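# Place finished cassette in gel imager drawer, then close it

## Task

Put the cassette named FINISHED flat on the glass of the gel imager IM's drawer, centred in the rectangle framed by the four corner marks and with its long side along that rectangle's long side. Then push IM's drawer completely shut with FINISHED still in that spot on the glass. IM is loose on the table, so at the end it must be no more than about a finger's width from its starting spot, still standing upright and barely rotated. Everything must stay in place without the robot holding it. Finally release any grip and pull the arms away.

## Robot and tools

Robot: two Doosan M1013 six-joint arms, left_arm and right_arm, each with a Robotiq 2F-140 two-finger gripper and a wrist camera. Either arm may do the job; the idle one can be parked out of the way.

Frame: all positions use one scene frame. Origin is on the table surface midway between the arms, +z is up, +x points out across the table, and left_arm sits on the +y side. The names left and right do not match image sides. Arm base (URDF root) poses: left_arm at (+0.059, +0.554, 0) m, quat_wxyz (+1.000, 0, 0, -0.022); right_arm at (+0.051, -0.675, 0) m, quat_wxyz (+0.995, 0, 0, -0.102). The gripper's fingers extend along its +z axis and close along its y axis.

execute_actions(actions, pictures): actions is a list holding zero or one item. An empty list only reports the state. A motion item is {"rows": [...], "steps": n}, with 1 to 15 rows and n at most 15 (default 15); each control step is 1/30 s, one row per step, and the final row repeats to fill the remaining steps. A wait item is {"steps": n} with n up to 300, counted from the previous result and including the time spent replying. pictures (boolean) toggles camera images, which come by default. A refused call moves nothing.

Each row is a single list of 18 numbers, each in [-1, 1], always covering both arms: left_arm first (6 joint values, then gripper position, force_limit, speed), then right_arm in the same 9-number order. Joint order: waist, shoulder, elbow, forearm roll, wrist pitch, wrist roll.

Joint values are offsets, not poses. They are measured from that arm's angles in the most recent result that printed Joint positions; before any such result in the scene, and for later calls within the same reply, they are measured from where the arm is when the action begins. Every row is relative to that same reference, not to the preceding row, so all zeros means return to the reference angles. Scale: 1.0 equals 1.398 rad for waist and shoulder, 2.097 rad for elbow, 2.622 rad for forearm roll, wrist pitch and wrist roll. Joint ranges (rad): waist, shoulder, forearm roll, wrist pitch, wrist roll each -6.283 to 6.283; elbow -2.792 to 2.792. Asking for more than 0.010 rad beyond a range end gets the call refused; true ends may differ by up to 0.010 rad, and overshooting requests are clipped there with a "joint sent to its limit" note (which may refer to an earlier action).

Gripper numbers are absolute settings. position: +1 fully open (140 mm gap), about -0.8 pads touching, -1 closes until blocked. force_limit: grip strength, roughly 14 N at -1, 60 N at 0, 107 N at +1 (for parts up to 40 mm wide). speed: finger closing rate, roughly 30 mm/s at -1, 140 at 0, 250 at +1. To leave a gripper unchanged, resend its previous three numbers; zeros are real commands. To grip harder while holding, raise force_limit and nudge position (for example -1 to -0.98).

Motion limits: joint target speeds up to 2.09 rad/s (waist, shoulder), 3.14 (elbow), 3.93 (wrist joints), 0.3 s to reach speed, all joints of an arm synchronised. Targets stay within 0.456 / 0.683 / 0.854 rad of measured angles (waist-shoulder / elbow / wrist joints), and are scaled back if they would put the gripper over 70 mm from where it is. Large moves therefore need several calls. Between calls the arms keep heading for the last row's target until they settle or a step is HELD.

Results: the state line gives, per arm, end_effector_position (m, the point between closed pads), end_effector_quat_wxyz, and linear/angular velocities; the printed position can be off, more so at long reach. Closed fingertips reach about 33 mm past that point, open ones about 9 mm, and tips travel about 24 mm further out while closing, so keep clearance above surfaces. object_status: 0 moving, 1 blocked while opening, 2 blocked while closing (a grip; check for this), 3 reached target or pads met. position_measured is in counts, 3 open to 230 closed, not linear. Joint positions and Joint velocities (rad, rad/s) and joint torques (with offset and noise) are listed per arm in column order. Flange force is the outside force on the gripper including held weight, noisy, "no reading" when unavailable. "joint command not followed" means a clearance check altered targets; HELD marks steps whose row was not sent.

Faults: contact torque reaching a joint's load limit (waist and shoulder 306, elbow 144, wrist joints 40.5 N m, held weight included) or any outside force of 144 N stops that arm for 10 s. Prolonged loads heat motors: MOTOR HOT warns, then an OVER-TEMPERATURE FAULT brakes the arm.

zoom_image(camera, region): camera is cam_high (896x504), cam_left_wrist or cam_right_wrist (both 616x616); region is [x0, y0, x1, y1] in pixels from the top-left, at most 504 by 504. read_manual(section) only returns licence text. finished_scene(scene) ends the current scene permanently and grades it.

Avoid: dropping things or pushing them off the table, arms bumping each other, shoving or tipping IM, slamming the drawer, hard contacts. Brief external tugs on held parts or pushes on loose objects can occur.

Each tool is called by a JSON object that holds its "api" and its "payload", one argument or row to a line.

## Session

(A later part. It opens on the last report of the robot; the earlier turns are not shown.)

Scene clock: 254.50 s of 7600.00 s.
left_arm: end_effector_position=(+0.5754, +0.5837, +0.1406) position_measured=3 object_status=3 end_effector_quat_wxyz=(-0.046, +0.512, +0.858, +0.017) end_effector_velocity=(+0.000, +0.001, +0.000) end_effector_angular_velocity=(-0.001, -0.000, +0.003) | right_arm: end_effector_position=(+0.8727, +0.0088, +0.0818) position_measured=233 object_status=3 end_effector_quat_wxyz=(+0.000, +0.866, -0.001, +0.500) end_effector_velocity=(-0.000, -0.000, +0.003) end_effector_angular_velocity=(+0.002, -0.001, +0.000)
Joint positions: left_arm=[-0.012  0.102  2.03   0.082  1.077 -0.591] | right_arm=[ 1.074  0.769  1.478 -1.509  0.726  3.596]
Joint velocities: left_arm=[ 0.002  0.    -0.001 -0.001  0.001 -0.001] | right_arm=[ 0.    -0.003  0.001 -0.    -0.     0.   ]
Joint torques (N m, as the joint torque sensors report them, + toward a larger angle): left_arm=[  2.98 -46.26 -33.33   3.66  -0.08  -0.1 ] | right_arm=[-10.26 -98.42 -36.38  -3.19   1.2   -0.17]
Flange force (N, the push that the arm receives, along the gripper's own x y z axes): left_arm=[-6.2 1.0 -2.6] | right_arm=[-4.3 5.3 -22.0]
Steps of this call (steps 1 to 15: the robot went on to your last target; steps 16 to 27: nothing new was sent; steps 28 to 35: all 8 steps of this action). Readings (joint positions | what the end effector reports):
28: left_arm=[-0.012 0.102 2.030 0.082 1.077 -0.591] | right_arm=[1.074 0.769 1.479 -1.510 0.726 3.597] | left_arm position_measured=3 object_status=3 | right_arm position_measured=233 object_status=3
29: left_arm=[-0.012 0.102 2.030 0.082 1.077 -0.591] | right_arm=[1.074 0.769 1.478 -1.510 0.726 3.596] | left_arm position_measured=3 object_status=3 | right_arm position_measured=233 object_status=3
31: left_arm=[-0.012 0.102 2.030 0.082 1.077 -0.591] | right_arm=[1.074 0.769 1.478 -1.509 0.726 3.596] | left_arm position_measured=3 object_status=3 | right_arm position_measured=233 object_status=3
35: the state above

Firm stop, so the drawer is shut. Backing off.

{"api": "execute_actions", "payload": {
  "actions": [
    {"rows": [[0,0,0,0,0,0,1,0,0,0.0600,-0.0600,0.0640,-0.0080,0.0230,0.0390,-1,0,0]], "steps": 15}
  ],
  "pictures": false
}}

{"api": "execute_actions", "payload": {
  "actions": [
    {"steps": 10}
  ],
  "pictures": true
}}

Scene clock: 256.63 s of 7600.00 s.
left_arm: end_effector_position=(+0.5754, +0.5837, +0.1406) position_measured=3 object_status=3 end_effector_quat_wxyz=(-0.046, +0.512, +0.858, +0.017) end_effector_velocity=(-0.000, -0.001, -0.000) end_effector_angular_velocity=(+0.000, +0.001, -0.001) | right_arm: end_effector_position=(+0.7824, +0.0069, +0.0979) position_measured=233 object_status=3 end_effector_quat_wxyz=(-0.005, +0.863, -0.004, +0.505) end_effector_velocity=(-0.000, +0.000, +0.001) end_effector_angular_velocity=(+0.001, -0.001, -0.000)
Joint positions: left_arm=[-0.012  0.102  2.03   0.082  1.077 -0.591] | right_arm=[ 1.157  0.686  1.612 -1.53   0.786  3.698]
Joint velocities: left_arm=[-0.001  0.     0.001  0.     0.     0.   ] | right_arm=[ 0.    -0.001 -0.     0.     0.001  0.   ]
Joint torques (N m, as the joint torque sensors report them, + toward a larger angle): left_arm=[  3.06 -46.64 -32.88   3.77  -0.03  -0.22] | right_arm=[  5.37 -93.84 -27.8   -1.17   1.42  -0.22]
Flange force (N, the push that the arm receives, along the gripper's own x y z axes): left_arm=[-6.9 1.8 -2.9] | right_arm=[4.7 2.2 5.6]
Steps of this call (steps 1 to 15: the robot went on to your last target; steps 16 to 49: nothing new was sent; steps 50 to 64: all 15 steps of this action). Readings (joint positions | what the end effector reports):
50: left_arm=[-0.012 0.102 2.030 0.082 1.077 -0.591] | right_arm=[1.074 0.769 1.478 -1.509 0.726 3.596] | left_arm position_measured=3 object_status=3 | right_arm position_measured=233 object_status=3
51: left_arm=[-0.012 0.102 2.030 0.082 1.077 -0.591] | right_arm=[1.076 0.766 1.483 -1.510 0.727 3.599] | left_arm position_measured=3 object_status=3 | right_arm position_measured=233 object_status=3
53: left_arm=[-0.012 0.102 2.030 0.082 1.077 -0.591] | right_arm=[1.103 0.739 1.526 -1.517 0.747 3.633] | left_arm position_measured=3 object_status=3 | right_arm position_measured=233 object_status=3
57: left_arm=[-0.012 0.102 2.030 0.082 1.077 -0.591] | right_arm=[1.154 0.689 1.605 -1.529 0.783 3.692] | left_arm position_measured=3 object_status=3 | right_arm position_measured=233 object_status=3
64: the state above

Scene clock: 256.97 s of 7600.00 s.
left_arm: end_effector_position=(+0.5754, +0.5837, +0.1406) position_measured=3 object_status=3 end_effector_quat_wxyz=(-0.046, +0.512, +0.858, +0.017) end_effector_velocity=(-0.000, -0.001, +0.000) end_effector_angular_velocity=(-0.000, +0.000, +0.001) | right_arm: end_effector_position=(+0.7822, +0.0070, +0.0979) position_measured=233 object_status=3 end_effector_quat_wxyz=(-0.006, +0.863, -0.004, +0.505) end_effector_velocity=(-0.000, -0.000, -0.000) end_effector_angular_velocity=(-0.001, +0.000, +0.001)
Joint positions: left_arm=[-0.012  0.102  2.03   0.082  1.077 -0.591] | right_arm=[ 1.157  0.686  1.612 -1.53   0.786  3.698]
Joint velocities: left_arm=[-0.001 -0.     0.    -0.     0.001 -0.002] | right_arm=[ 0.    -0.     0.001  0.     0.    -0.001]
Joint torques (N m, as the joint torque sensors report them, + toward a larger angle): left_arm=[  2.59 -46.75 -32.71   3.99   0.19  -0.11] | right_arm=[  3.14 -93.62 -27.63  -1.08   1.44  -0.22]
Flange force (N, the push that the arm receives, along the gripper's own x y z axes): left_arm=[-6.3 2.5 -2.6] | right_arm=[3.6 0.6 3.5]
Steps of this call (steps 1 to 10: the robot went on to your last target). Readings (joint positions | what the end effector reports):
1: left_arm=[-0.012 0.102 2.030 0.082 1.077 -0.591] | right_arm=[1.157 0.686 1.612 -1.530 0.786 3.698] | left_arm position_measured=3 object_status=3 | right_arm position_measured=233 object_status=3
2: left_arm=[-0.012 0.102 2.030 0.082 1.077 -0.591] | right_arm=[1.157 0.686 1.612 -1.530 0.786 3.698] | left_arm position_measured=3 object_status=3 | right_arm position_measured=233 object_status=3
4: left_arm=[-0.012 0.102 2.030 0.082 1.077 -0.591] | right_arm=[1.157 0.686 1.612 -1.530 0.786 3.698] | left_arm position_measured=3 object_status=3 | right_arm position_measured=233 object_status=3
8: left_arm=[-0.012 0.102 2.030 0.082 1.077 -0.591] | right_arm=[1.157 0.686 1.612 -1.530 0.786 3.698] | left_arm position_measured=3 object_status=3 | right_arm position_measured=233 object_status=3
10: the state above

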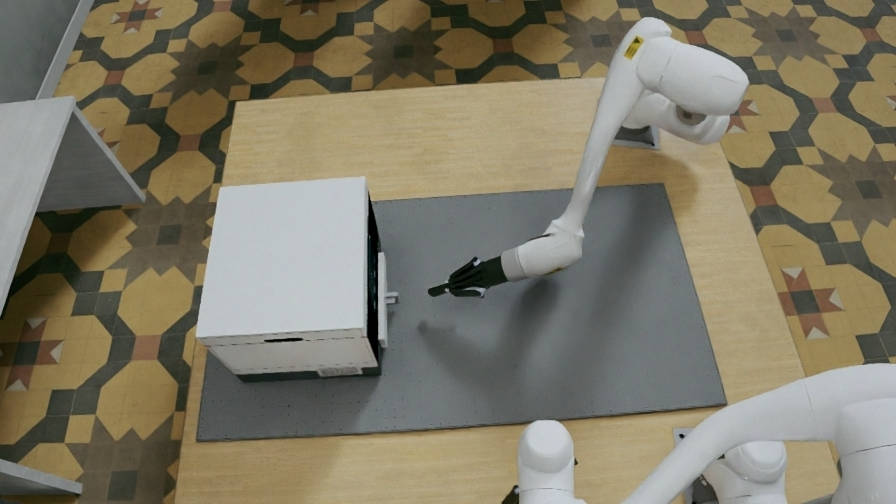

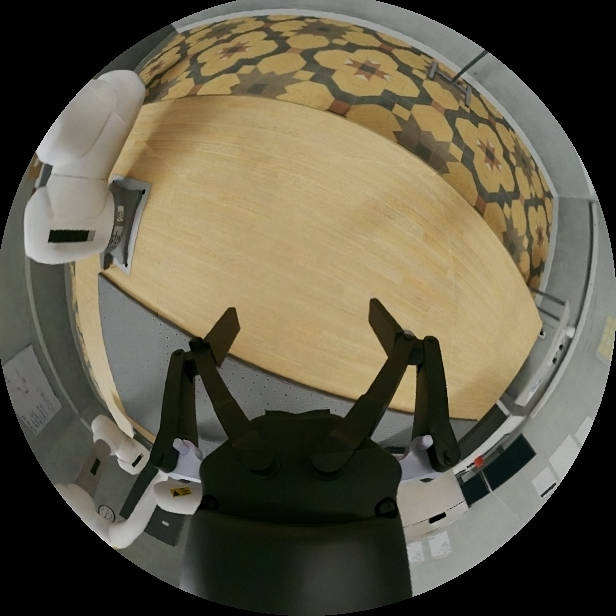

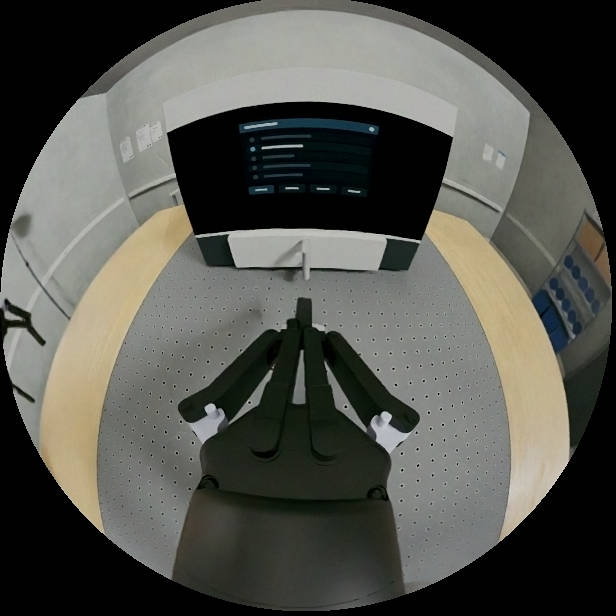

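{"api": "finished_scene", "payload": {
  "scene": 2
}}

The scene is finished: the task was done.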